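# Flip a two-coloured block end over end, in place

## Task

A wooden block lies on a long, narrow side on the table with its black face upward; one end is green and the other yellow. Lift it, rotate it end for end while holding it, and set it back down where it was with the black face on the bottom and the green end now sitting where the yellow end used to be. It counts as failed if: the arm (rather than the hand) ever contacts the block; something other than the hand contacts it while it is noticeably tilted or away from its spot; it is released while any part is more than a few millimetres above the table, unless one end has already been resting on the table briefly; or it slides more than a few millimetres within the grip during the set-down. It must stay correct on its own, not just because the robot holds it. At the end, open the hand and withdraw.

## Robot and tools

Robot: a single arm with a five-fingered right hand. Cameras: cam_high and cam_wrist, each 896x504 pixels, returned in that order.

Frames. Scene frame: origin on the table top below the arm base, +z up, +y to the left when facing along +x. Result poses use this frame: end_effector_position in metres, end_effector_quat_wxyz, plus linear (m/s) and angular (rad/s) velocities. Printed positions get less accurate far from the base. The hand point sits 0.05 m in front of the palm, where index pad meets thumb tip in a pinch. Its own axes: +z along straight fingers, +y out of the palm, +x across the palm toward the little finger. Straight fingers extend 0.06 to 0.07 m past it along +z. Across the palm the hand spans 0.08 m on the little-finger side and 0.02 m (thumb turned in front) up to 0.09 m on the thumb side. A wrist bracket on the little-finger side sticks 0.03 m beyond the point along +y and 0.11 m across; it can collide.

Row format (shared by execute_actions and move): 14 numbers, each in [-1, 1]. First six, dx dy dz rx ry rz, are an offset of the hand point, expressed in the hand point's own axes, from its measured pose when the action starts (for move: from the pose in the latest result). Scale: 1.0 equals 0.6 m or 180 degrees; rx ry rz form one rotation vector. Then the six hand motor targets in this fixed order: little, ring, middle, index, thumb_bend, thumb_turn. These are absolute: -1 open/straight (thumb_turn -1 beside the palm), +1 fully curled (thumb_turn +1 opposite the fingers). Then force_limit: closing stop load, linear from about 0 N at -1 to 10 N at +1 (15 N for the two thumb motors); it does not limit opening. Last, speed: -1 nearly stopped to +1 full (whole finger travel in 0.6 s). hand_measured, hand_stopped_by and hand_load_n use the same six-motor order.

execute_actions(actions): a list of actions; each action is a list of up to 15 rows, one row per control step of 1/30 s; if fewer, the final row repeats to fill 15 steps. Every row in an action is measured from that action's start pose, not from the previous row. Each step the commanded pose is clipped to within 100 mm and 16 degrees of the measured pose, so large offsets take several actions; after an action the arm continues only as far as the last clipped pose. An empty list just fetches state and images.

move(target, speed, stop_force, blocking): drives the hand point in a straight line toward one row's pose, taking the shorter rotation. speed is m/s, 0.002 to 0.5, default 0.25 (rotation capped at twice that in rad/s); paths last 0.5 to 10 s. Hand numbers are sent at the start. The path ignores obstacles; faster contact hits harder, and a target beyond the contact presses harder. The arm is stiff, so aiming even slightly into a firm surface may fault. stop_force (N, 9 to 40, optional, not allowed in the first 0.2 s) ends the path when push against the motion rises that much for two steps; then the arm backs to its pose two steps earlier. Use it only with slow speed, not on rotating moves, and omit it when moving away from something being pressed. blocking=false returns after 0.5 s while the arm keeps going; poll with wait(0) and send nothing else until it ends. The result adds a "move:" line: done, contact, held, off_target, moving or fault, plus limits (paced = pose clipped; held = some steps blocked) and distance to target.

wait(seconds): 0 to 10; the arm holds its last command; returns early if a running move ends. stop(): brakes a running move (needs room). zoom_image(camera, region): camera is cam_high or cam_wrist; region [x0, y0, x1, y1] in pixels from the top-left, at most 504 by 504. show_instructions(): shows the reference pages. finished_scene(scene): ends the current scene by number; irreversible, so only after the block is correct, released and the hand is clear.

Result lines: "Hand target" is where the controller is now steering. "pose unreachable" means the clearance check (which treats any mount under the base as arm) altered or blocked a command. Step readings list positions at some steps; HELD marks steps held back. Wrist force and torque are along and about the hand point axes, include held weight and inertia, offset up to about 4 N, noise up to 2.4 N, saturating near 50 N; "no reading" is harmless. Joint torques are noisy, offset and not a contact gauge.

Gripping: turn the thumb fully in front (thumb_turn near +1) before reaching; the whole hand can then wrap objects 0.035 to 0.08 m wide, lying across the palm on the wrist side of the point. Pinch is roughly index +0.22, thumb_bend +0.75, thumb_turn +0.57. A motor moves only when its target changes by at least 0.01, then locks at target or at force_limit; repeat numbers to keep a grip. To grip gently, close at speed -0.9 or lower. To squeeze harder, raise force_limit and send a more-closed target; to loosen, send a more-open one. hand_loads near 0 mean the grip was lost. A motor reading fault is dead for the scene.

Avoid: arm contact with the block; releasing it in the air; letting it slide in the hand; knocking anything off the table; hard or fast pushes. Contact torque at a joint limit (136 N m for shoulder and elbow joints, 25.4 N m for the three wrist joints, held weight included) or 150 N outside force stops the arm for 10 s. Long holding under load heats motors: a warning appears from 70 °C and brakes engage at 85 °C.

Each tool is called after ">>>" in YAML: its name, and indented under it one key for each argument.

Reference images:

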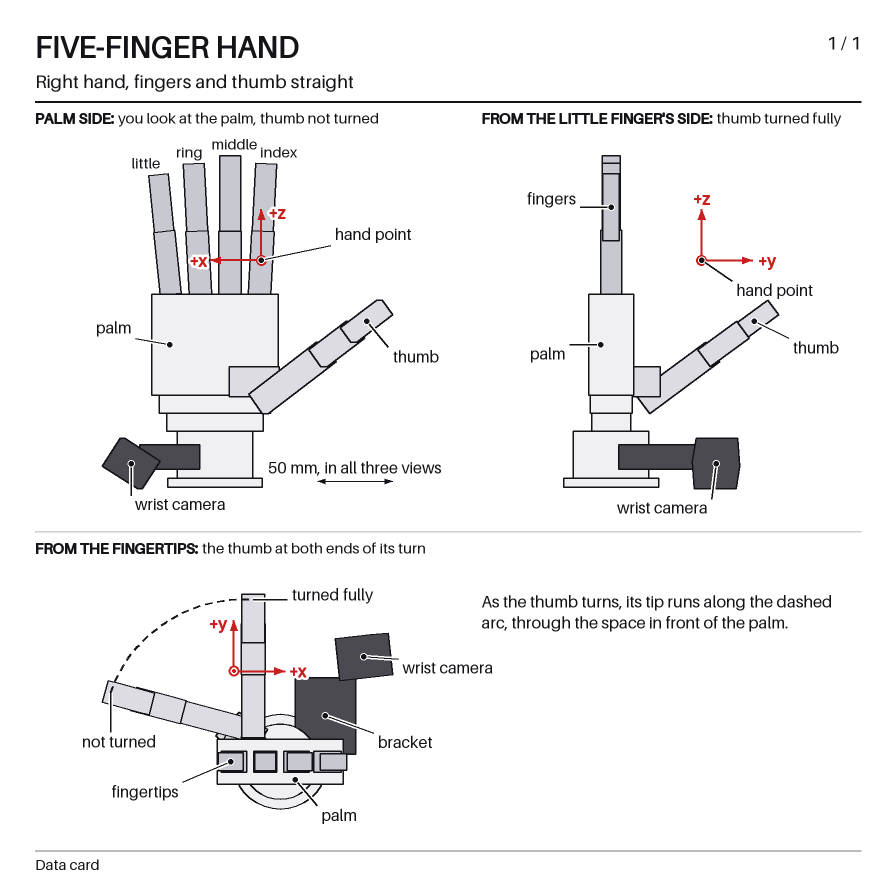

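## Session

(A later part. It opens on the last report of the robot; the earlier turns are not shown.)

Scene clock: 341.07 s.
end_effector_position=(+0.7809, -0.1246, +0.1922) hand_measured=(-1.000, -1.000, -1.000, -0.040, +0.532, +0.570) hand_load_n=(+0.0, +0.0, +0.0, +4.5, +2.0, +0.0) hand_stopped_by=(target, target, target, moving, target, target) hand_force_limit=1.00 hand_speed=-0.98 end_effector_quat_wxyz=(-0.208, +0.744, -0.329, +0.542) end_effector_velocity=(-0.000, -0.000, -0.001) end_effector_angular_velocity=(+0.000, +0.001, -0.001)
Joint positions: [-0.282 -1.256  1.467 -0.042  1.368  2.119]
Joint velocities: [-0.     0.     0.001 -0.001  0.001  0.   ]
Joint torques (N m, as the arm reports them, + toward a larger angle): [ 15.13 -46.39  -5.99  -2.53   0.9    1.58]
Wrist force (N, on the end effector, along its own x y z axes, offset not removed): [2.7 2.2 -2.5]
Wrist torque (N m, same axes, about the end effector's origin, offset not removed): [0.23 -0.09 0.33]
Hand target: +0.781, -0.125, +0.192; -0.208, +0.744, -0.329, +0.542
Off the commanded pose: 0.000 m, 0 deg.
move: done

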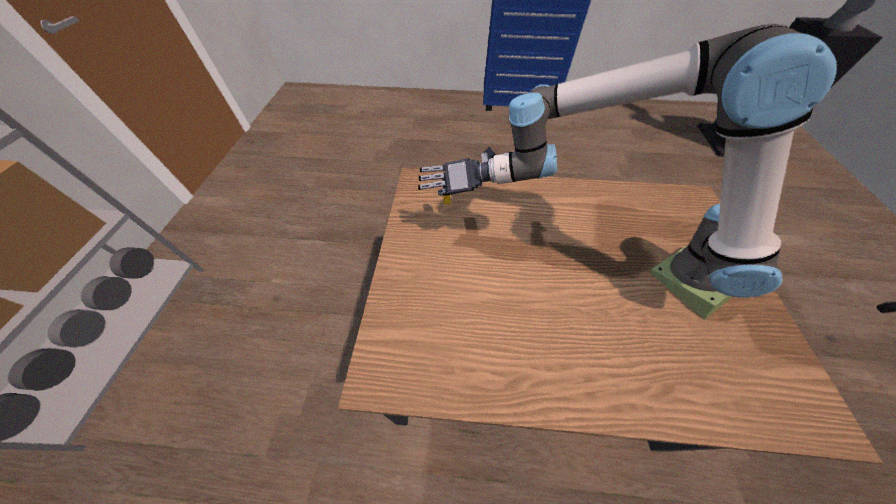

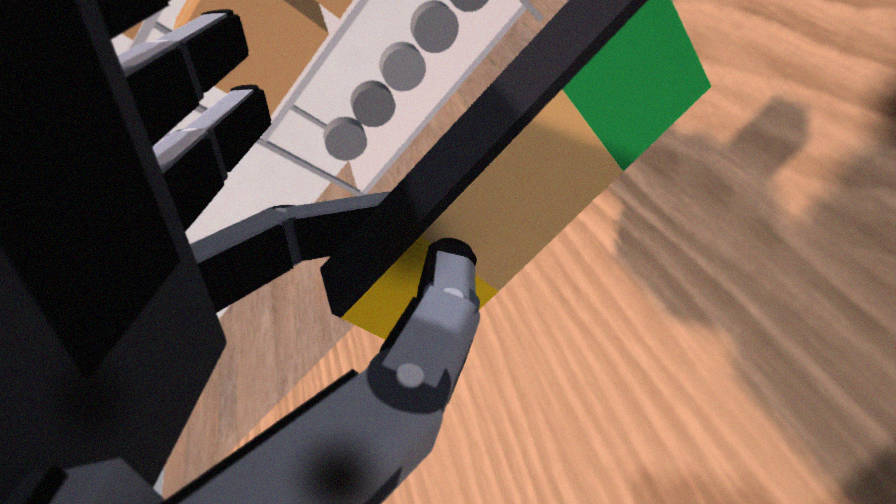

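>>> wait:
  seconds: 1

>>> move:
  target: [0,0,0,0,0,0,-1,-1,-1,-0.046,0.54,0.57,1,-0.98]

>>> wait:
  seconds: 1.5

Scene clock: 345.50 s.
end_effector_position=(+0.7809, -0.1245, +0.1922) hand_measured=(-1.000, -1.000, -1.000, -0.040, +0.532, +0.570) hand_load_n=(+0.0, +0.0, +0.0, +3.0, +2.0, +0.0) hand_stopped_by=(target, target, target, target, target, target) hand_force_limit=1.00 hand_speed=-0.98 end_effector_quat_wxyz=(-0.208, +0.744, -0.329, +0.542) end_effector_velocity=(+0.000, +0.000, +0.000) end_effector_angular_velocity=(+0.001, -0.002, -0.000)
Joint positions: [-0.282 -1.256  1.467 -0.042  1.368  2.119]
Joint velocities: [ 0.     0.     0.    -0.002  0.     0.001]
Joint torques (N m, as the arm reports them, + toward a larger angle): [ 13.44 -33.41  -5.63  -2.43   1.27   1.48]
Wrist force (N, on the end effector, along its own x y z axes, offset not removed): [1.2 0.7 -3.9]
Wrist torque (N m, same axes, about the end effector's origin, offset not removed): [0.18 0.00 0.26]
Hand target: +0.781, -0.125, +0.192; -0.208, +0.744, -0.329, +0.542
Off the commanded pose: 0.000 m, 0 deg.
wait: 1.00 s; at rest from the start

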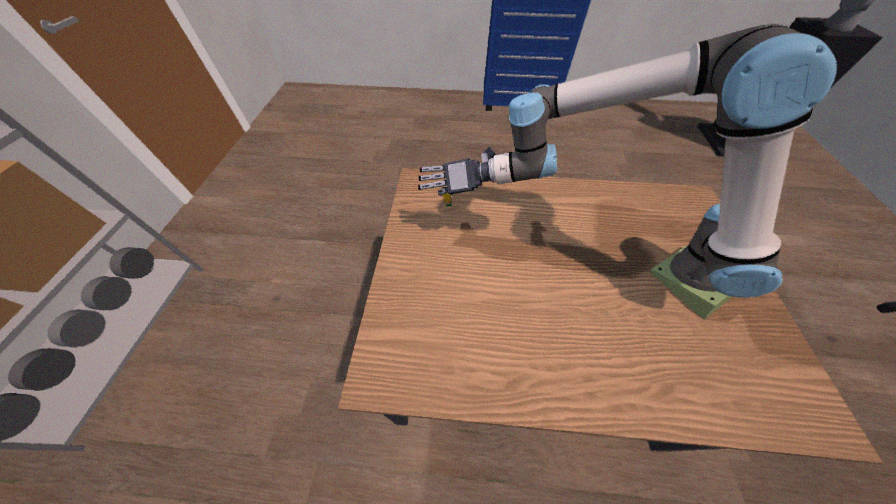

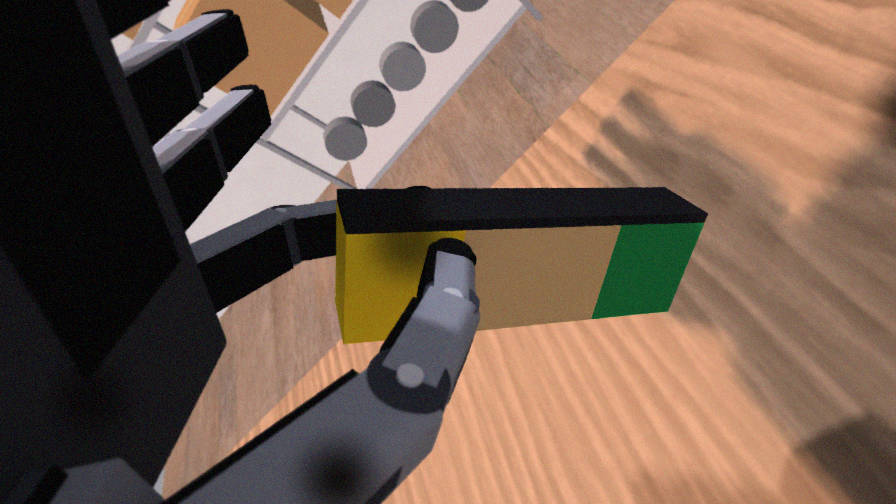

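Scene clock: 346.00 s.
end_effector_position=(+0.7809, -0.1245, +0.1922) hand_measured=(-1.000, -1.000, -1.000, -0.046, +0.532, +0.570) hand_load_n=(+0.0, +0.0, +0.0, +1.5, +1.0, +0.0) hand_stopped_by=(target, target, target, target, target, target) hand_force_limit=1.00 hand_speed=-0.98 end_effector_quat_wxyz=(-0.208, +0.744, -0.329, +0.542) end_effector_velocity=(-0.000, +0.001, -0.000) end_effector_angular_velocity=(+0.000, +0.001, +0.001)
Joint positions: [-0.282 -1.256  1.467 -0.042  1.368  2.119]
Joint velocities: [ 0.001 -0.     0.001  0.001 -0.    -0.   ]
Joint torques (N m, as the arm reports them, + toward a larger angle): [ 14.42 -33.54  -6.51  -2.83   0.92   1.57]
Wrist force (N, on the end effector, along its own x y z axes, offset not removed): [-0.3 -2.1 -2.2]
Wrist torque (N m, same axes, about the end effector's origin, offset not removed): [-0.14 0.18 0.24]
Hand target: +0.781, -0.125, +0.192; -0.208, +0.744, -0.329, +0.542
Off the commanded pose: 0.000 m, 0 deg.
move: done

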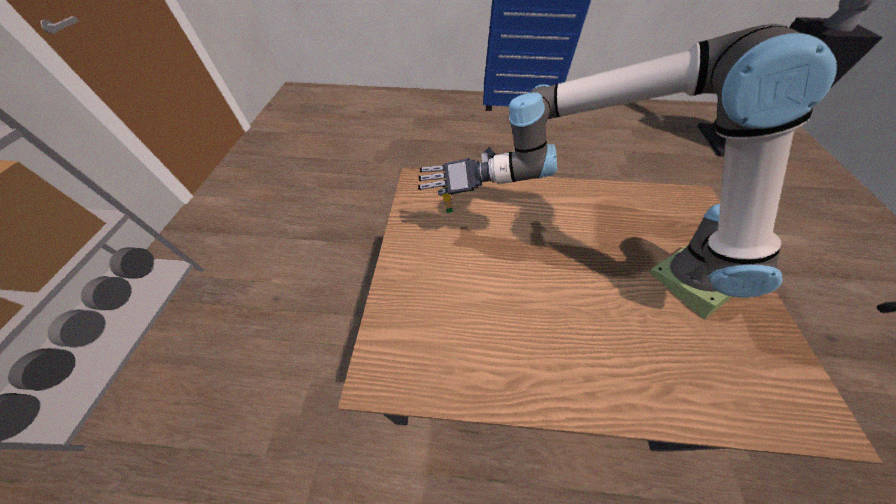

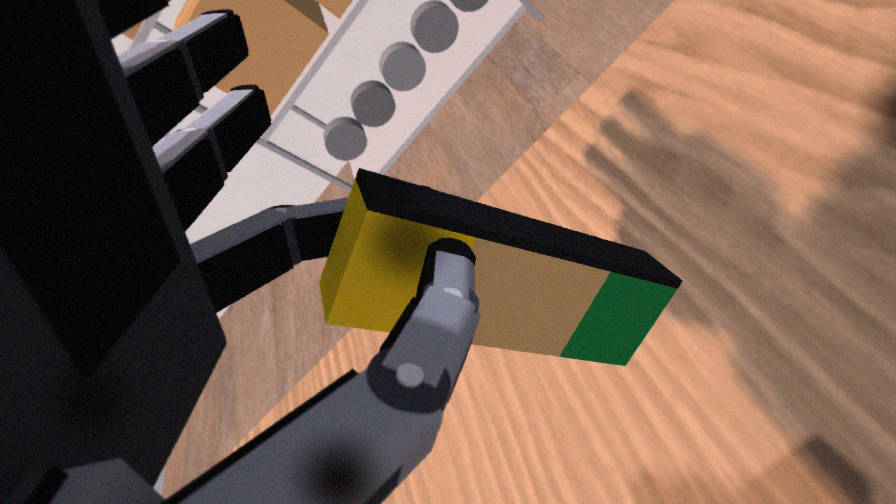

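Scene clock: 347.50 s.
end_effector_position=(+0.7809, -0.1245, +0.1922) hand_measured=(-1.000, -1.000, -1.000, -0.046, +0.532, +0.570) hand_load_n=(+0.0, +0.0, +0.0, +1.5, +1.0, +0.0) hand_stopped_by=(target, target, target, target, target, target) hand_force_limit=1.00 hand_speed=-0.98 end_effector_quat_wxyz=(-0.208, +0.744, -0.329, +0.542) end_effector_velocity=(-0.000, +0.000, -0.000) end_effector_angular_velocity=(+0.000, +0.001, -0.000)
Joint positions: [-0.282 -1.256  1.467 -0.042  1.368  2.119]
Joint velocities: [ 0.    -0.     0.     0.001  0.     0.   ]
Joint torques (N m, as the arm reports them, + toward a larger angle): [ 13.78 -34.11  -5.02  -2.37   1.16   1.65]
Wrist force (N, on the end effector, along its own x y z axes, offset not removed): [3.4 0.1 -2.0]
Wrist torque (N m, same axes, about the end effector's origin, offset not removed): [0.08 -0.24 0.49]
Hand target: +0.781, -0.125, +0.192; -0.208, +0.744, -0.329, +0.542
Off the commanded pose: 0.000 m, 0 deg.
wait: 1.50 s; at rest by 0.17 s

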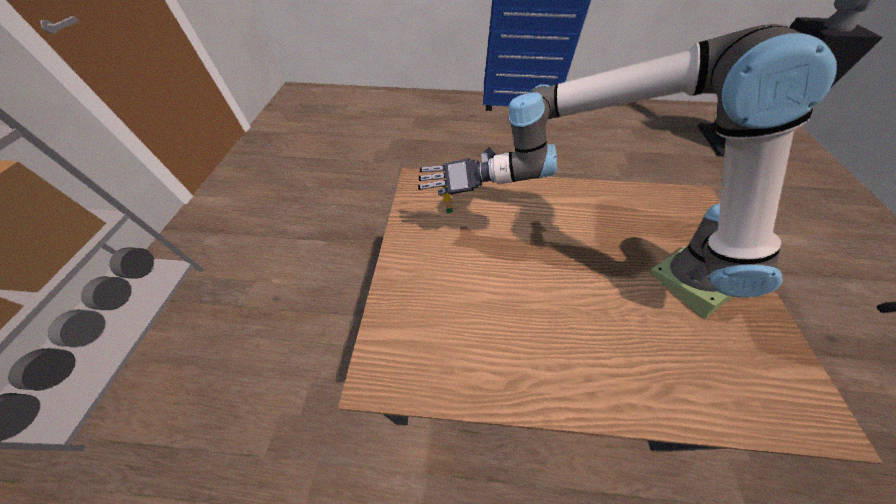

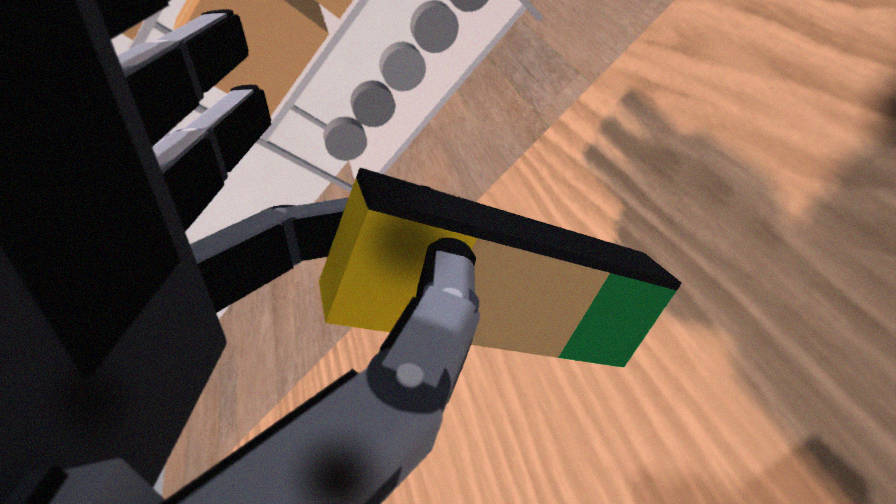

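>>> move:
  target: [0,0,0,0,0,0,-1,-1,-1,0.3,0.54,0.57,-0.5,-0.98]

>>> move:
  target: [0,0,0,-0.023,0.127,-0.307,-1,-1,-1,0.3,0.54,0.57,-0.5,-0.98]
  speed: 0.1

Scene clock: 350.47 s.
end_effector_position=(+0.7809, -0.1245, +0.1922) hand_measured=(-1.000, -1.000, -1.000, -0.042, +0.532, +0.570) hand_load_n=(+0.0, +0.0, +0.0, +2.5, +1.5, +0.0) hand_stopped_by=(target, target, target, force, target, target) hand_force_limit=-0.50 hand_speed=-0.98 end_effector_quat_wxyz=(-0.208, +0.744, -0.329, +0.542) end_effector_velocity=(-0.000, -0.000, -0.000) end_effector_angular_velocity=(-0.001, +0.000, +0.001)
Joint positions: [-0.282 -1.256  1.467 -0.042  1.368  2.119]
Joint velocities: [-0.     0.     0.     0.    -0.001 -0.001]
Joint torques (N m, as the arm reports them, + toward a larger angle): [ 14.83 -33.71  -6.66  -2.52   0.83   1.61]
Wrist force (N, on the end effector, along its own x y z axes, offset not removed): [5.0 -1.0 -2.4]
Wrist torque (N m, same axes, about the end effector's origin, offset not removed): [0.05 -0.61 0.46]
Hand target: +0.781, -0.125, +0.192; -0.208, +0.744, -0.329, +0.542
Off the commanded pose: 0.000 m, 0 deg.
move: done

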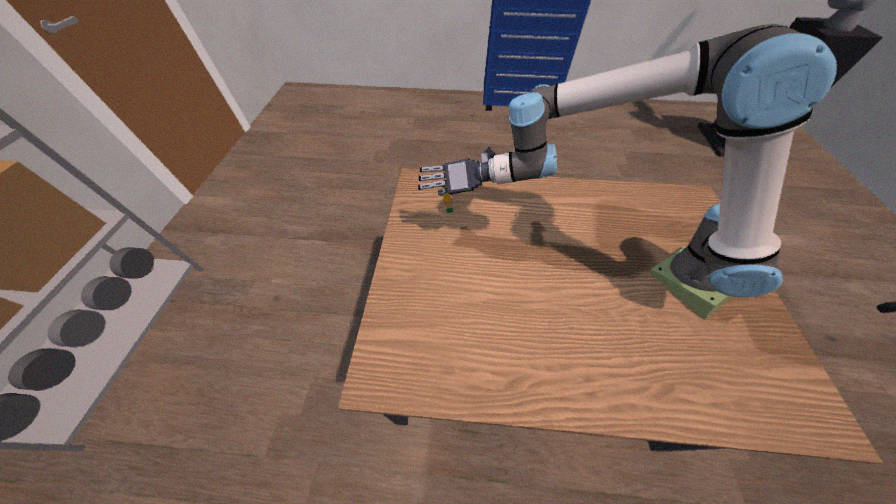

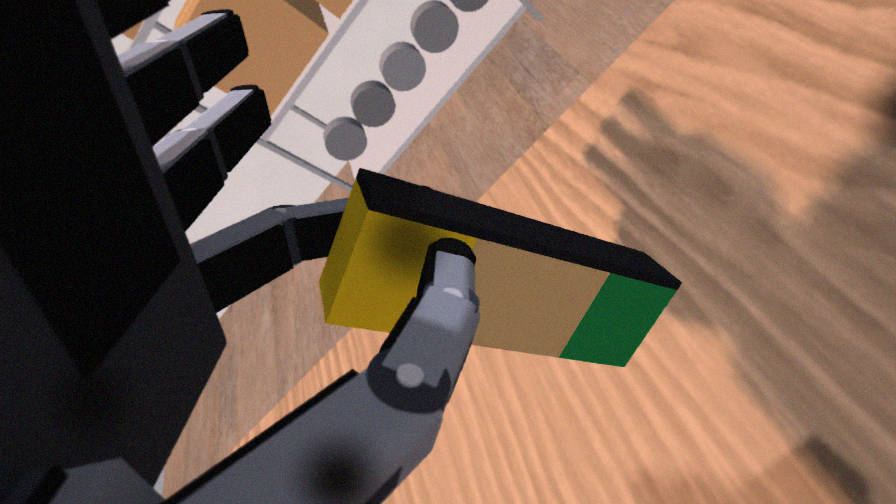

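Scene clock: 356.07 s.
end_effector_position=(+0.7807, -0.1245, +0.1923) hand_measured=(-1.000, -1.000, -1.000, -0.042, +0.532, +0.570) hand_load_n=(+0.0, +0.0, +0.0, +2.5, +1.5, +0.0) hand_stopped_by=(target, target, target, force, target, target) hand_force_limit=-0.50 hand_speed=-0.98 end_effector_quat_wxyz=(+0.157, +0.700, -0.001, +0.696) end_effector_velocity=(+0.001, +0.000, +0.001) end_effector_angular_velocity=(-0.012, -0.004, +0.001)
Joint positions: [-0.165 -1.188  1.781 -0.802  1.587  1.176]
Joint velocities: [-0.     0.002  0.002 -0.01  -0.003 -0.01 ]
Joint torques (N m, as the arm reports them, + toward a larger angle): [  3.88 -33.09  -3.97  -3.62  -2.66  -1.78]
Wrist force (N, on the end effector, along its own x y z axes, offset not removed): [0.1 3.4 -5.2]
Wrist torque (N m, same axes, about the end effector's origin, offset not removed): [0.55 0.14 0.71]
Hand target: +0.781, -0.125, +0.192; +0.157, +0.700, -0.001, +0.696
Off the commanded pose: 0.000 m, 0 deg.
move: done

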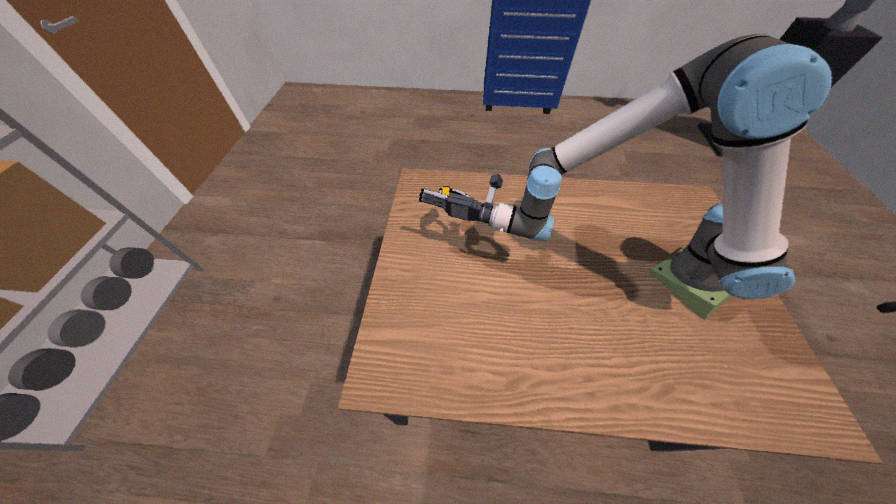

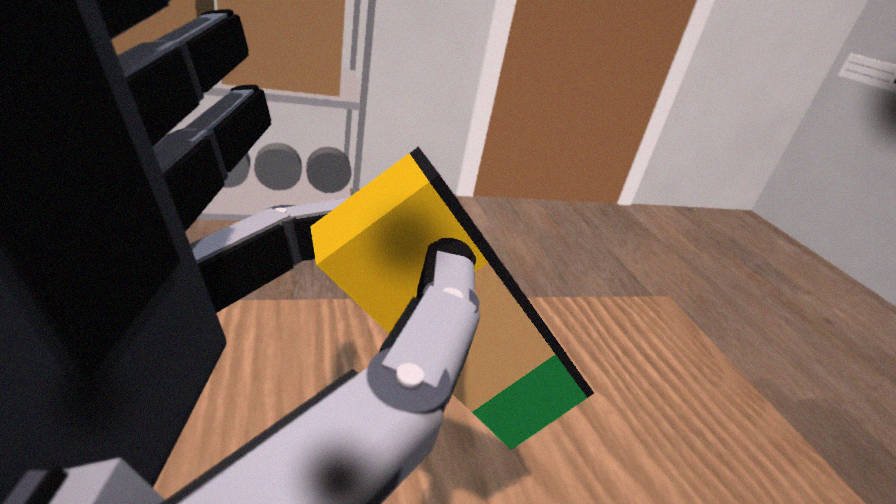

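Rel ≈150°. Another −35°.

>>> move:
  target: [0,0,0,-0.014,0.074,-0.179,-1,-1,-1,0.3,0.54,0.57,-0.5,-0.98]
  speed: 0.1

>>> wait:
  seconds: 1

Scene clock: 361.33 s.
end_effector_position=(+0.7807, -0.1246, +0.1923) hand_measured=(-1.000, -1.000, -1.000, -0.042, +0.532, +0.570) hand_load_n=(+0.0, +0.0, +0.0, +2.5, +1.5, +0.0) hand_stopped_by=(target, target, target, force, target, target) hand_force_limit=-0.50 hand_speed=-0.98 end_effector_quat_wxyz=(+0.357, +0.586, +0.195, +0.701) end_effector_velocity=(-0.000, -0.000, -0.001) end_effector_angular_velocity=(-0.010, -0.000, +0.000)
Joint positions: [-0.231 -1.051  1.864 -1.232  1.417  0.648]
Joint velocities: [-0.003  0.003  0.002 -0.006 -0.005 -0.008]
Joint torques (N m, as the arm reports them, + toward a larger angle): [  5.11 -34.31  -1.57  -4.17  -1.51  -1.62]
Wrist force (N, on the end effector, along its own x y z axes, offset not removed): [4.5 -3.4 -1.5]
Wrist torque (N m, same axes, about the end effector's origin, offset not removed): [-0.54 -0.61 0.35]
Hand target: +0.781, -0.125, +0.192; +0.358, +0.585, +0.196, +0.701
Off the commanded pose: 0.000 m, 0 deg.
move: done

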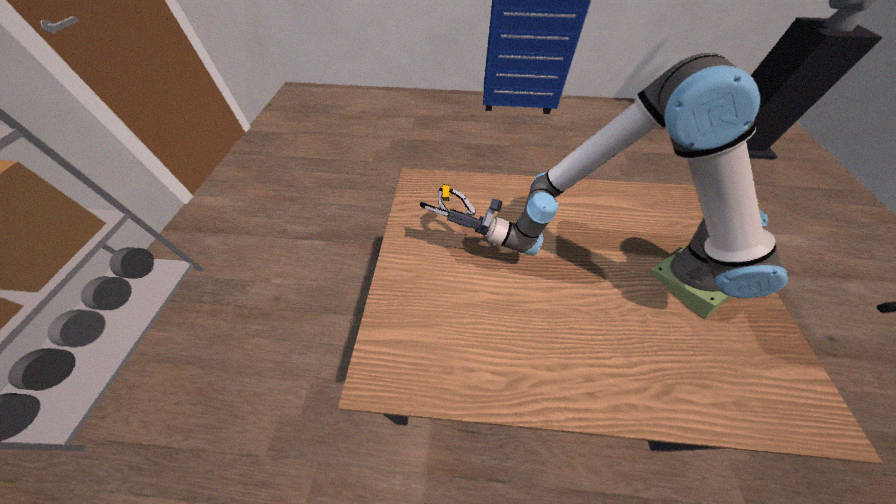

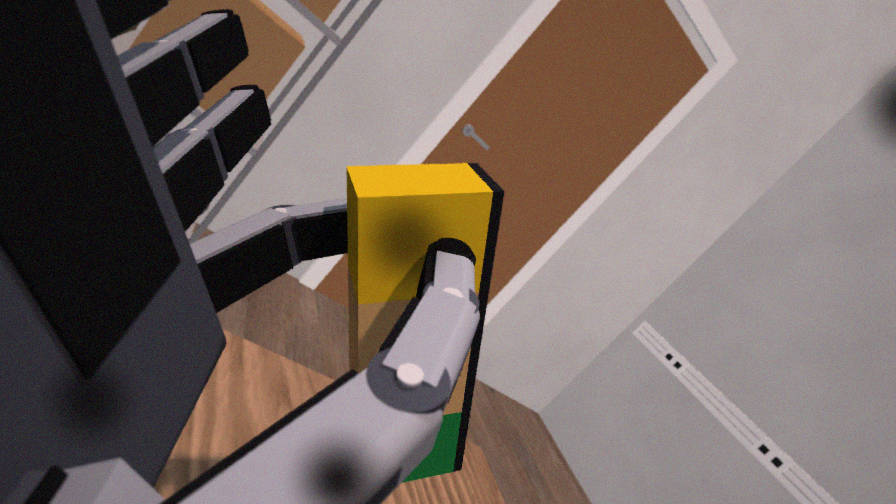

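Scene clock: 362.33 s.
end_effector_position=(+0.7807, -0.1246, +0.1923) hand_measured=(-1.000, -1.000, -1.000, -0.042, +0.532, +0.570) hand_load_n=(+0.0, +0.0, +0.0, +2.5, +1.5, +0.0) hand_stopped_by=(target, target, target, force, target, target) hand_force_limit=-0.50 hand_speed=-0.98 end_effector_quat_wxyz=(+0.358, +0.585, +0.196, +0.701) end_effector_velocity=(+0.000, -0.000, -0.000) end_effector_angular_velocity=(+0.001, -0.000, -0.000)
Joint positions: [-0.232 -1.051  1.864 -1.232  1.416  0.647]
Joint velocities: [ 0.     0.    -0.     0.     0.001  0.001]
Joint torques (N m, as the arm reports them, + toward a larger angle): [  3.37 -32.99   0.18  -3.89  -2.23  -1.51]
Wrist force (N, on the end effector, along its own x y z axes, offset not removed): [-2.1 1.3 -3.0]
Wrist torque (N m, same axes, about the end effector's origin, offset not removed): [0.22 0.53 0.20]
Hand target: +0.781, -0.125, +0.192; +0.358, +0.585, +0.196, +0.701
Off the commanded pose: 0.000 m, 0 deg.
wait: 1.00 s; at rest by 0.17 s

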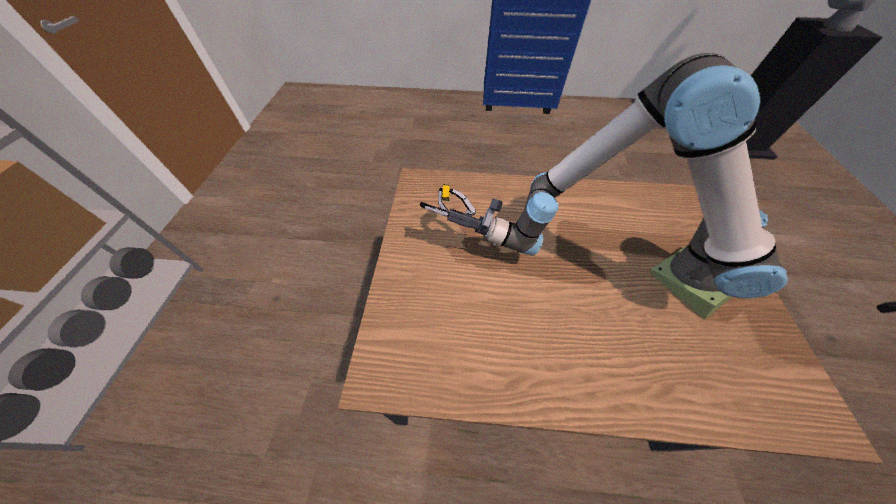

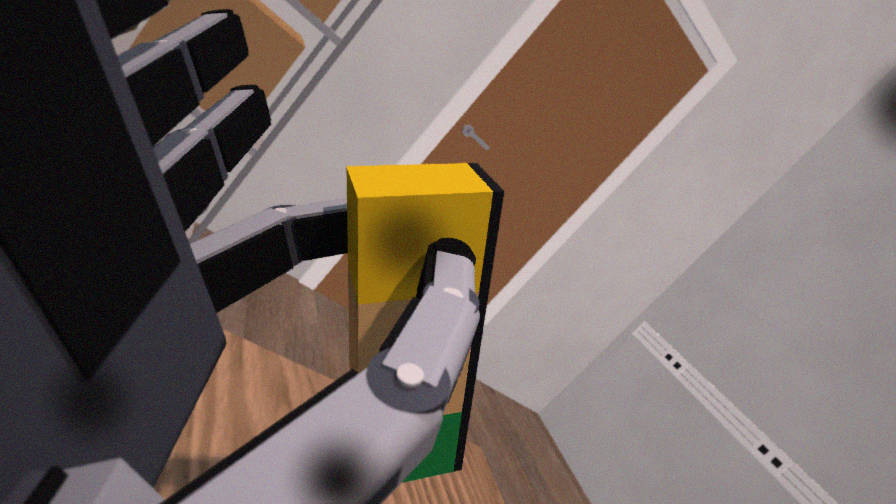

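>>> move:
  target: [0,0,0,0,0,0,-1,-1,-0.3,0.4,0.54,0.57,1,-0.9]

>>> move:
  target: [0,0,0,0,0,0,-1,-1,0.4,0.4,0.57,0.57,0,-0.93]

Scene clock: 372.47 s.
end_effector_position=(+0.7807, -0.1246, +0.1923) hand_measured=(-1.000, -1.000, -0.300, -0.020, +0.532, +0.570) hand_load_n=(+0.0, +0.0, +0.0, +9.5, +5.0, +0.0) hand_stopped_by=(target, target, target, force, target, target) hand_force_limit=1.00 hand_speed=-0.90 end_effector_quat_wxyz=(+0.358, +0.585, +0.196, +0.701) end_effector_velocity=(-0.000, -0.000, -0.000) end_effector_angular_velocity=(-0.000, +0.001, -0.000)
Joint positions: [-0.232 -1.051  1.864 -1.232  1.416  0.647]
Joint velocities: [-0.    -0.     0.001 -0.    -0.    -0.   ]
Joint torques (N m, as the arm reports them, + toward a larger angle): [  3.25 -34.65   0.29  -4.06  -1.96  -1.72]
Wrist force (N, on the end effector, along its own x y z axes, offset not removed): [-4.4 0.4 -2.6]
Wrist torque (N m, same axes, about the end effector's origin, offset not removed): [0.16 0.81 -0.16]
Hand target: +0.781, -0.125, +0.192; +0.358, +0.585, +0.196, +0.701
Off the commanded pose: 0.000 m, 0 deg.
move: done

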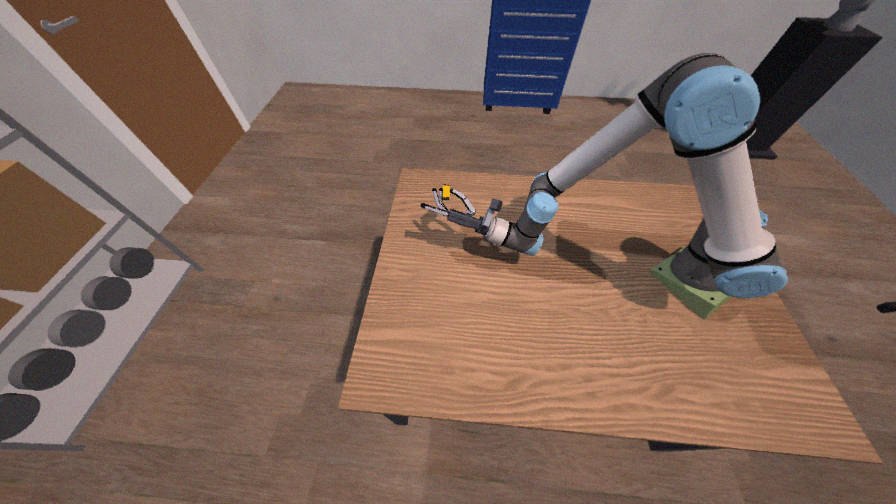

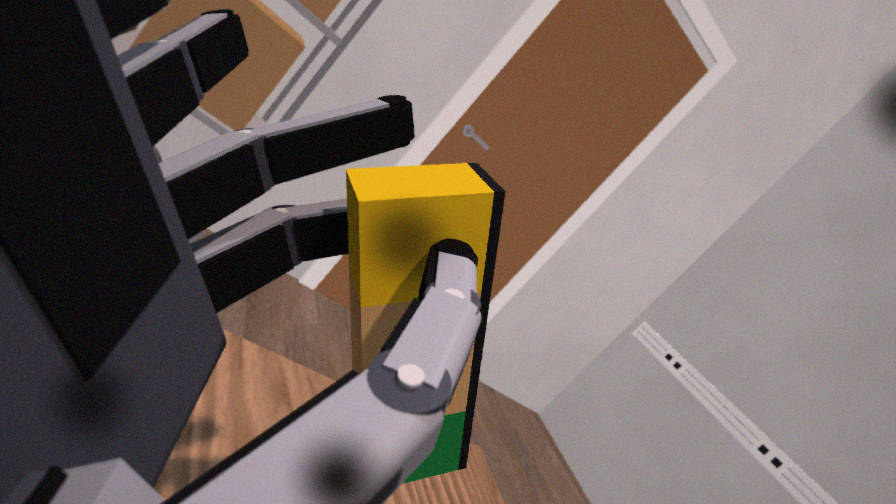

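Scene clock: 375.13 s.
end_effector_position=(+0.7807, -0.1246, +0.1923) hand_measured=(-1.000, -1.000, -0.018, -0.020, +0.556, +0.570) hand_load_n=(+0.0, +0.0, +5.0, +9.5, +9.0, +3.5) hand_stopped_by=(target, target, force, force, stalled, target) hand_force_limit=0.00 hand_speed=-0.93 end_effector_quat_wxyz=(+0.358, +0.585, +0.196, +0.701) end_effector_velocity=(-0.000, +0.001, -0.001) end_effector_angular_velocity=(+0.002, +0.002, +0.001)
Joint positions: [-0.232 -1.051  1.864 -1.232  1.416  0.647]
Joint velocities: [ 0.001 -0.     0.     0.002 -0.     0.001]
Joint torques (N m, as the arm reports them, + toward a larger angle): [  4.67 -34.22   0.69  -3.9   -2.1   -1.75]
Wrist force (N, on the end effector, along its own x y z axes, offset not removed): [-1.5 -0.5 -2.6]
Wrist torque (N m, same axes, about the end effector's origin, offset not removed): [-0.24 0.51 0.15]
Hand target: +0.781, -0.125, +0.192; +0.358, +0.585, +0.196, +0.701
Off the commanded pose: 0.000 m, 0 deg.
move: done

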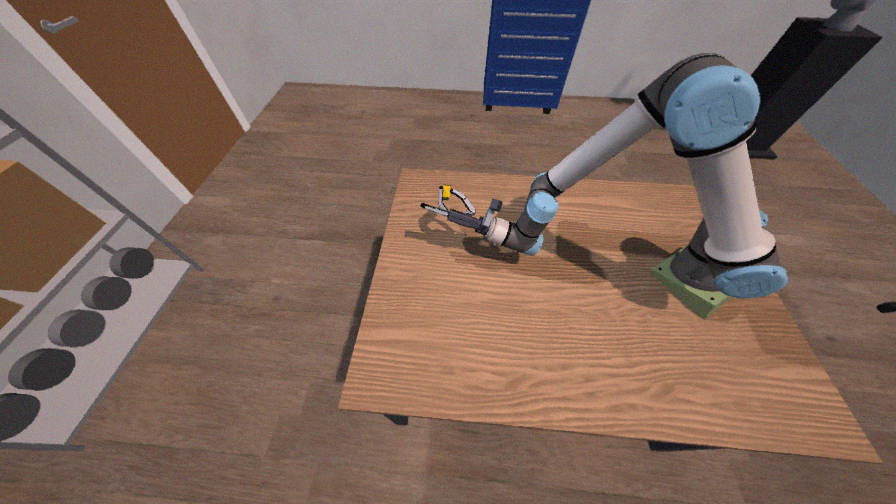

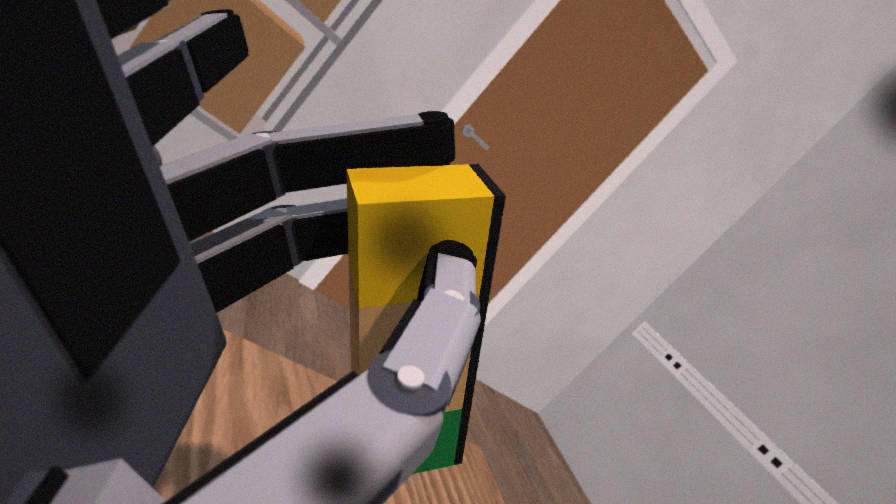

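>>> move:
  target: [0,0,0,0.052,-0.281,0.68,-1,-1,0.4,0.4,0.57,0.57,0,-0.93]
  speed: 0.14

Scene clock: 386.93 s.
end_effector_position=(+0.7810, -0.1245, +0.1921) hand_measured=(-1.000, -1.000, -0.018, -0.020, +0.556, +0.570) hand_load_n=(+0.0, +0.0, +5.0, +9.5, +9.5, +3.5) hand_stopped_by=(target, target, force, force, stalled, target) hand_force_limit=0.00 hand_speed=-0.93 end_effector_quat_wxyz=(-0.417, +0.668, -0.496, +0.366) end_effector_velocity=(-0.000, -0.000, -0.001) end_effector_angular_velocity=(+0.008, +0.002, +0.001)
Joint positions: [-0.445 -1.163  1.262  0.237  0.998  2.63 ]
Joint velocities: [-0.003  0.002 -0.002  0.002 -0.006  0.006]
Joint torques (N m, as the arm reports them, + toward a larger angle): [  1.15 -38.28 -32.62   2.54  -2.38   1.79]
Wrist force (N, on the end effector, along its own x y z axes, offset not removed): [0.3 -0.3 -4.5]
Wrist torque (N m, same axes, about the end effector's origin, offset not removed): [0.15 0.39 0.17]
Hand target: +0.781, -0.125, +0.192; -0.418, +0.668, -0.496, +0.366
Off the commanded pose: 0.000 m, 0 deg.
move: done

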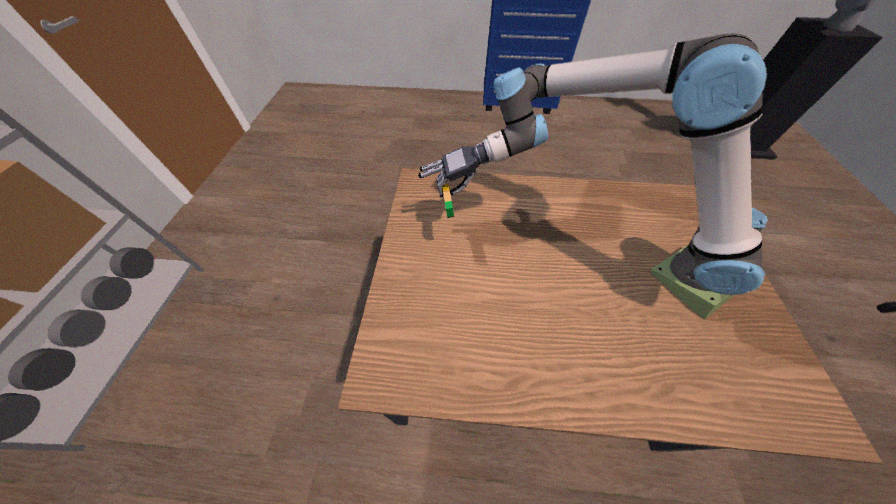

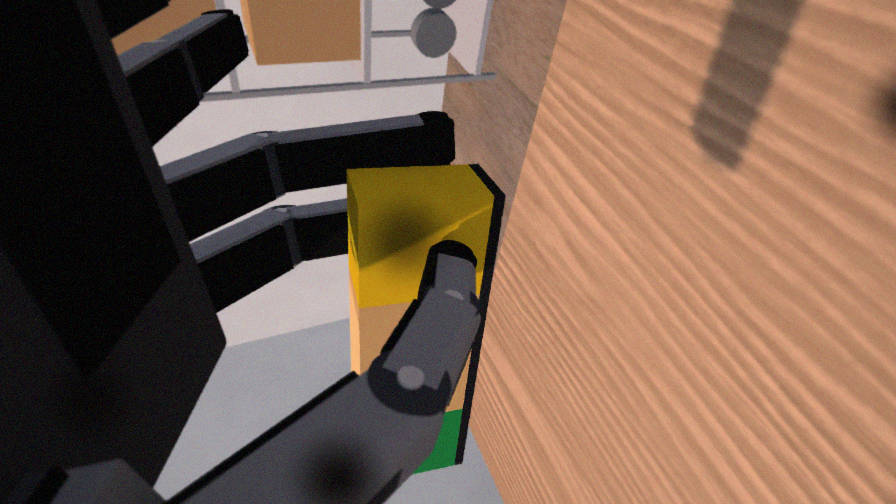

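>>> move:
  target: [-0.016,0.2,0.083,-0.021,0.256,0.107,-1,-1,0.4,0.4,0.57,0.57,0,-0.93]
  speed: 0.1

>>> move:
  target: [0.09,0.008,-0.004,0,0,0,-1,-1,0.4,0.4,0.57,0.57,0,-0.93]
  speed: 0.04

Scene clock: 398.80 s.
end_effector_position=(+0.7807, -0.1248, +0.0622) hand_measured=(-1.000, -1.000, -0.018, -0.020, +0.556, +0.570) hand_load_n=(+0.0, +0.0, +5.0, +9.5, +9.5, +3.5) hand_stopped_by=(target, target, force, force, stalled, target) hand_force_limit=0.00 hand_speed=-0.93 end_effector_quat_wxyz=(+0.224, -0.395, +0.732, -0.508) end_effector_velocity=(+0.001, -0.000, -0.001) end_effector_angular_velocity=(-0.001, -0.001, -0.011)
Joint positions: [-0.166 -1.038  1.484 -0.279  2.056  3.069]
Joint velocities: [ 0.003  0.006 -0.005 -0.001  0.013  0.004]
Joint torques (N m, as the arm reports them, + toward a larger angle): [ 16.97 -41.67 -30.44  -2.51   1.2    1.85]
Wrist force (N, on the end effector, along its own x y z axes, offset not removed): [0.3 -1.8 -1.4]
Wrist torque (N m, same axes, about the end effector's origin, offset not removed): [-0.52 0.30 0.10]
Hand target: +0.781, -0.125, +0.062; +0.224, -0.395, +0.732, -0.508
Off the commanded pose: 0.000 m, 0 deg.
move: done

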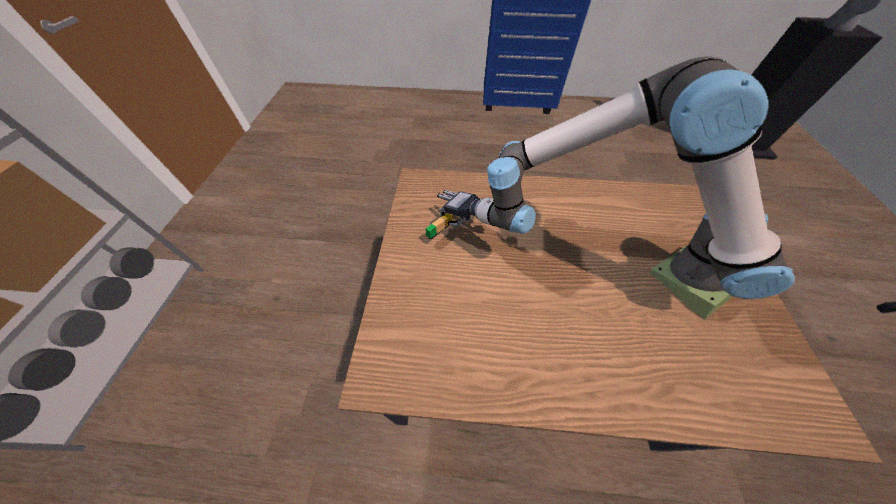

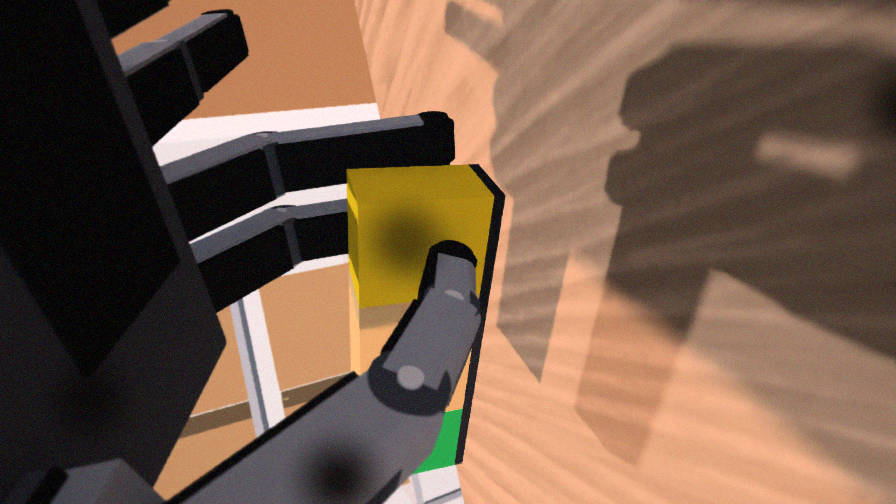

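Scene clock: 400.53 s.
end_effector_position=(+0.7457, -0.1660, +0.0627) hand_measured=(-1.000, -1.000, -0.018, -0.020, +0.556, +0.570) hand_load_n=(+0.0, +0.0, +5.0, +9.5, +9.5, +3.5) hand_stopped_by=(target, target, force, force, stalled, target) hand_force_limit=0.00 hand_speed=-0.93 end_effector_quat_wxyz=(+0.224, -0.395, +0.732, -0.508) end_effector_velocity=(-0.001, -0.001, -0.000) end_effector_angular_velocity=(-0.001, +0.002, +0.001)
Joint positions: [-0.255 -1.121  1.603 -0.323  1.968  3.053]
Joint velocities: [-0.002 -0.002  0.004 -0.    -0.002 -0.002]
Joint torques (N m, as the arm reports them, + toward a larger angle): [  1.86 -55.29  -3.36  -2.93  -1.55  -1.56]
Wrist force (N, on the end effector, along its own x y z axes, offset not removed): [3.0 -0.1 -6.0]
Wrist torque (N m, same axes, about the end effector's origin, offset not removed): [0.35 -0.13 0.29]
Hand target: +0.746, -0.166, +0.063; +0.224, -0.395, +0.732, -0.508
Off the commanded pose: 0.000 m, 0 deg.
move: done

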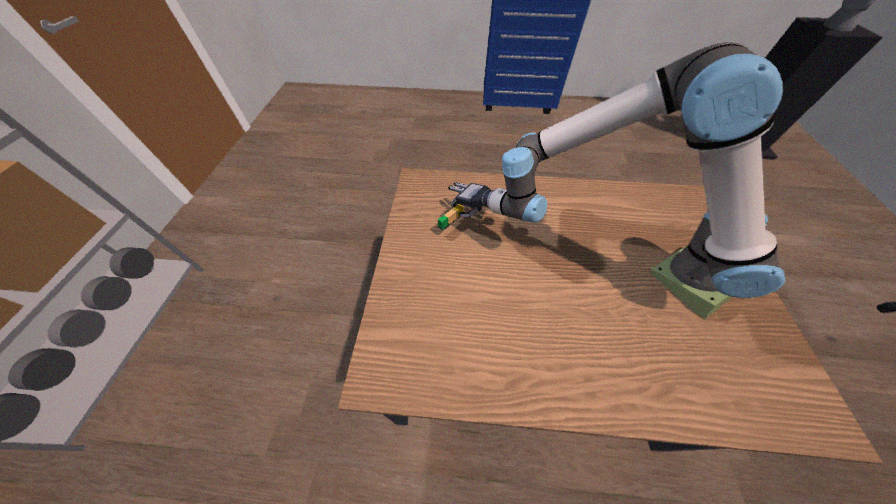

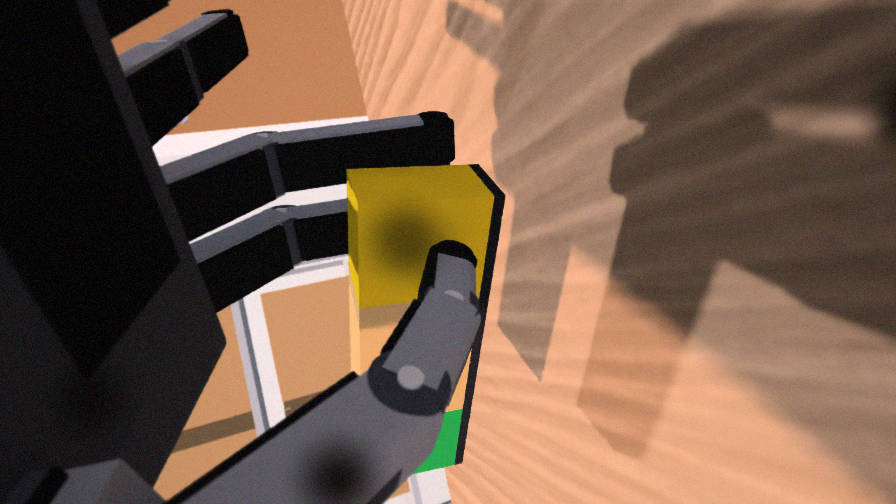

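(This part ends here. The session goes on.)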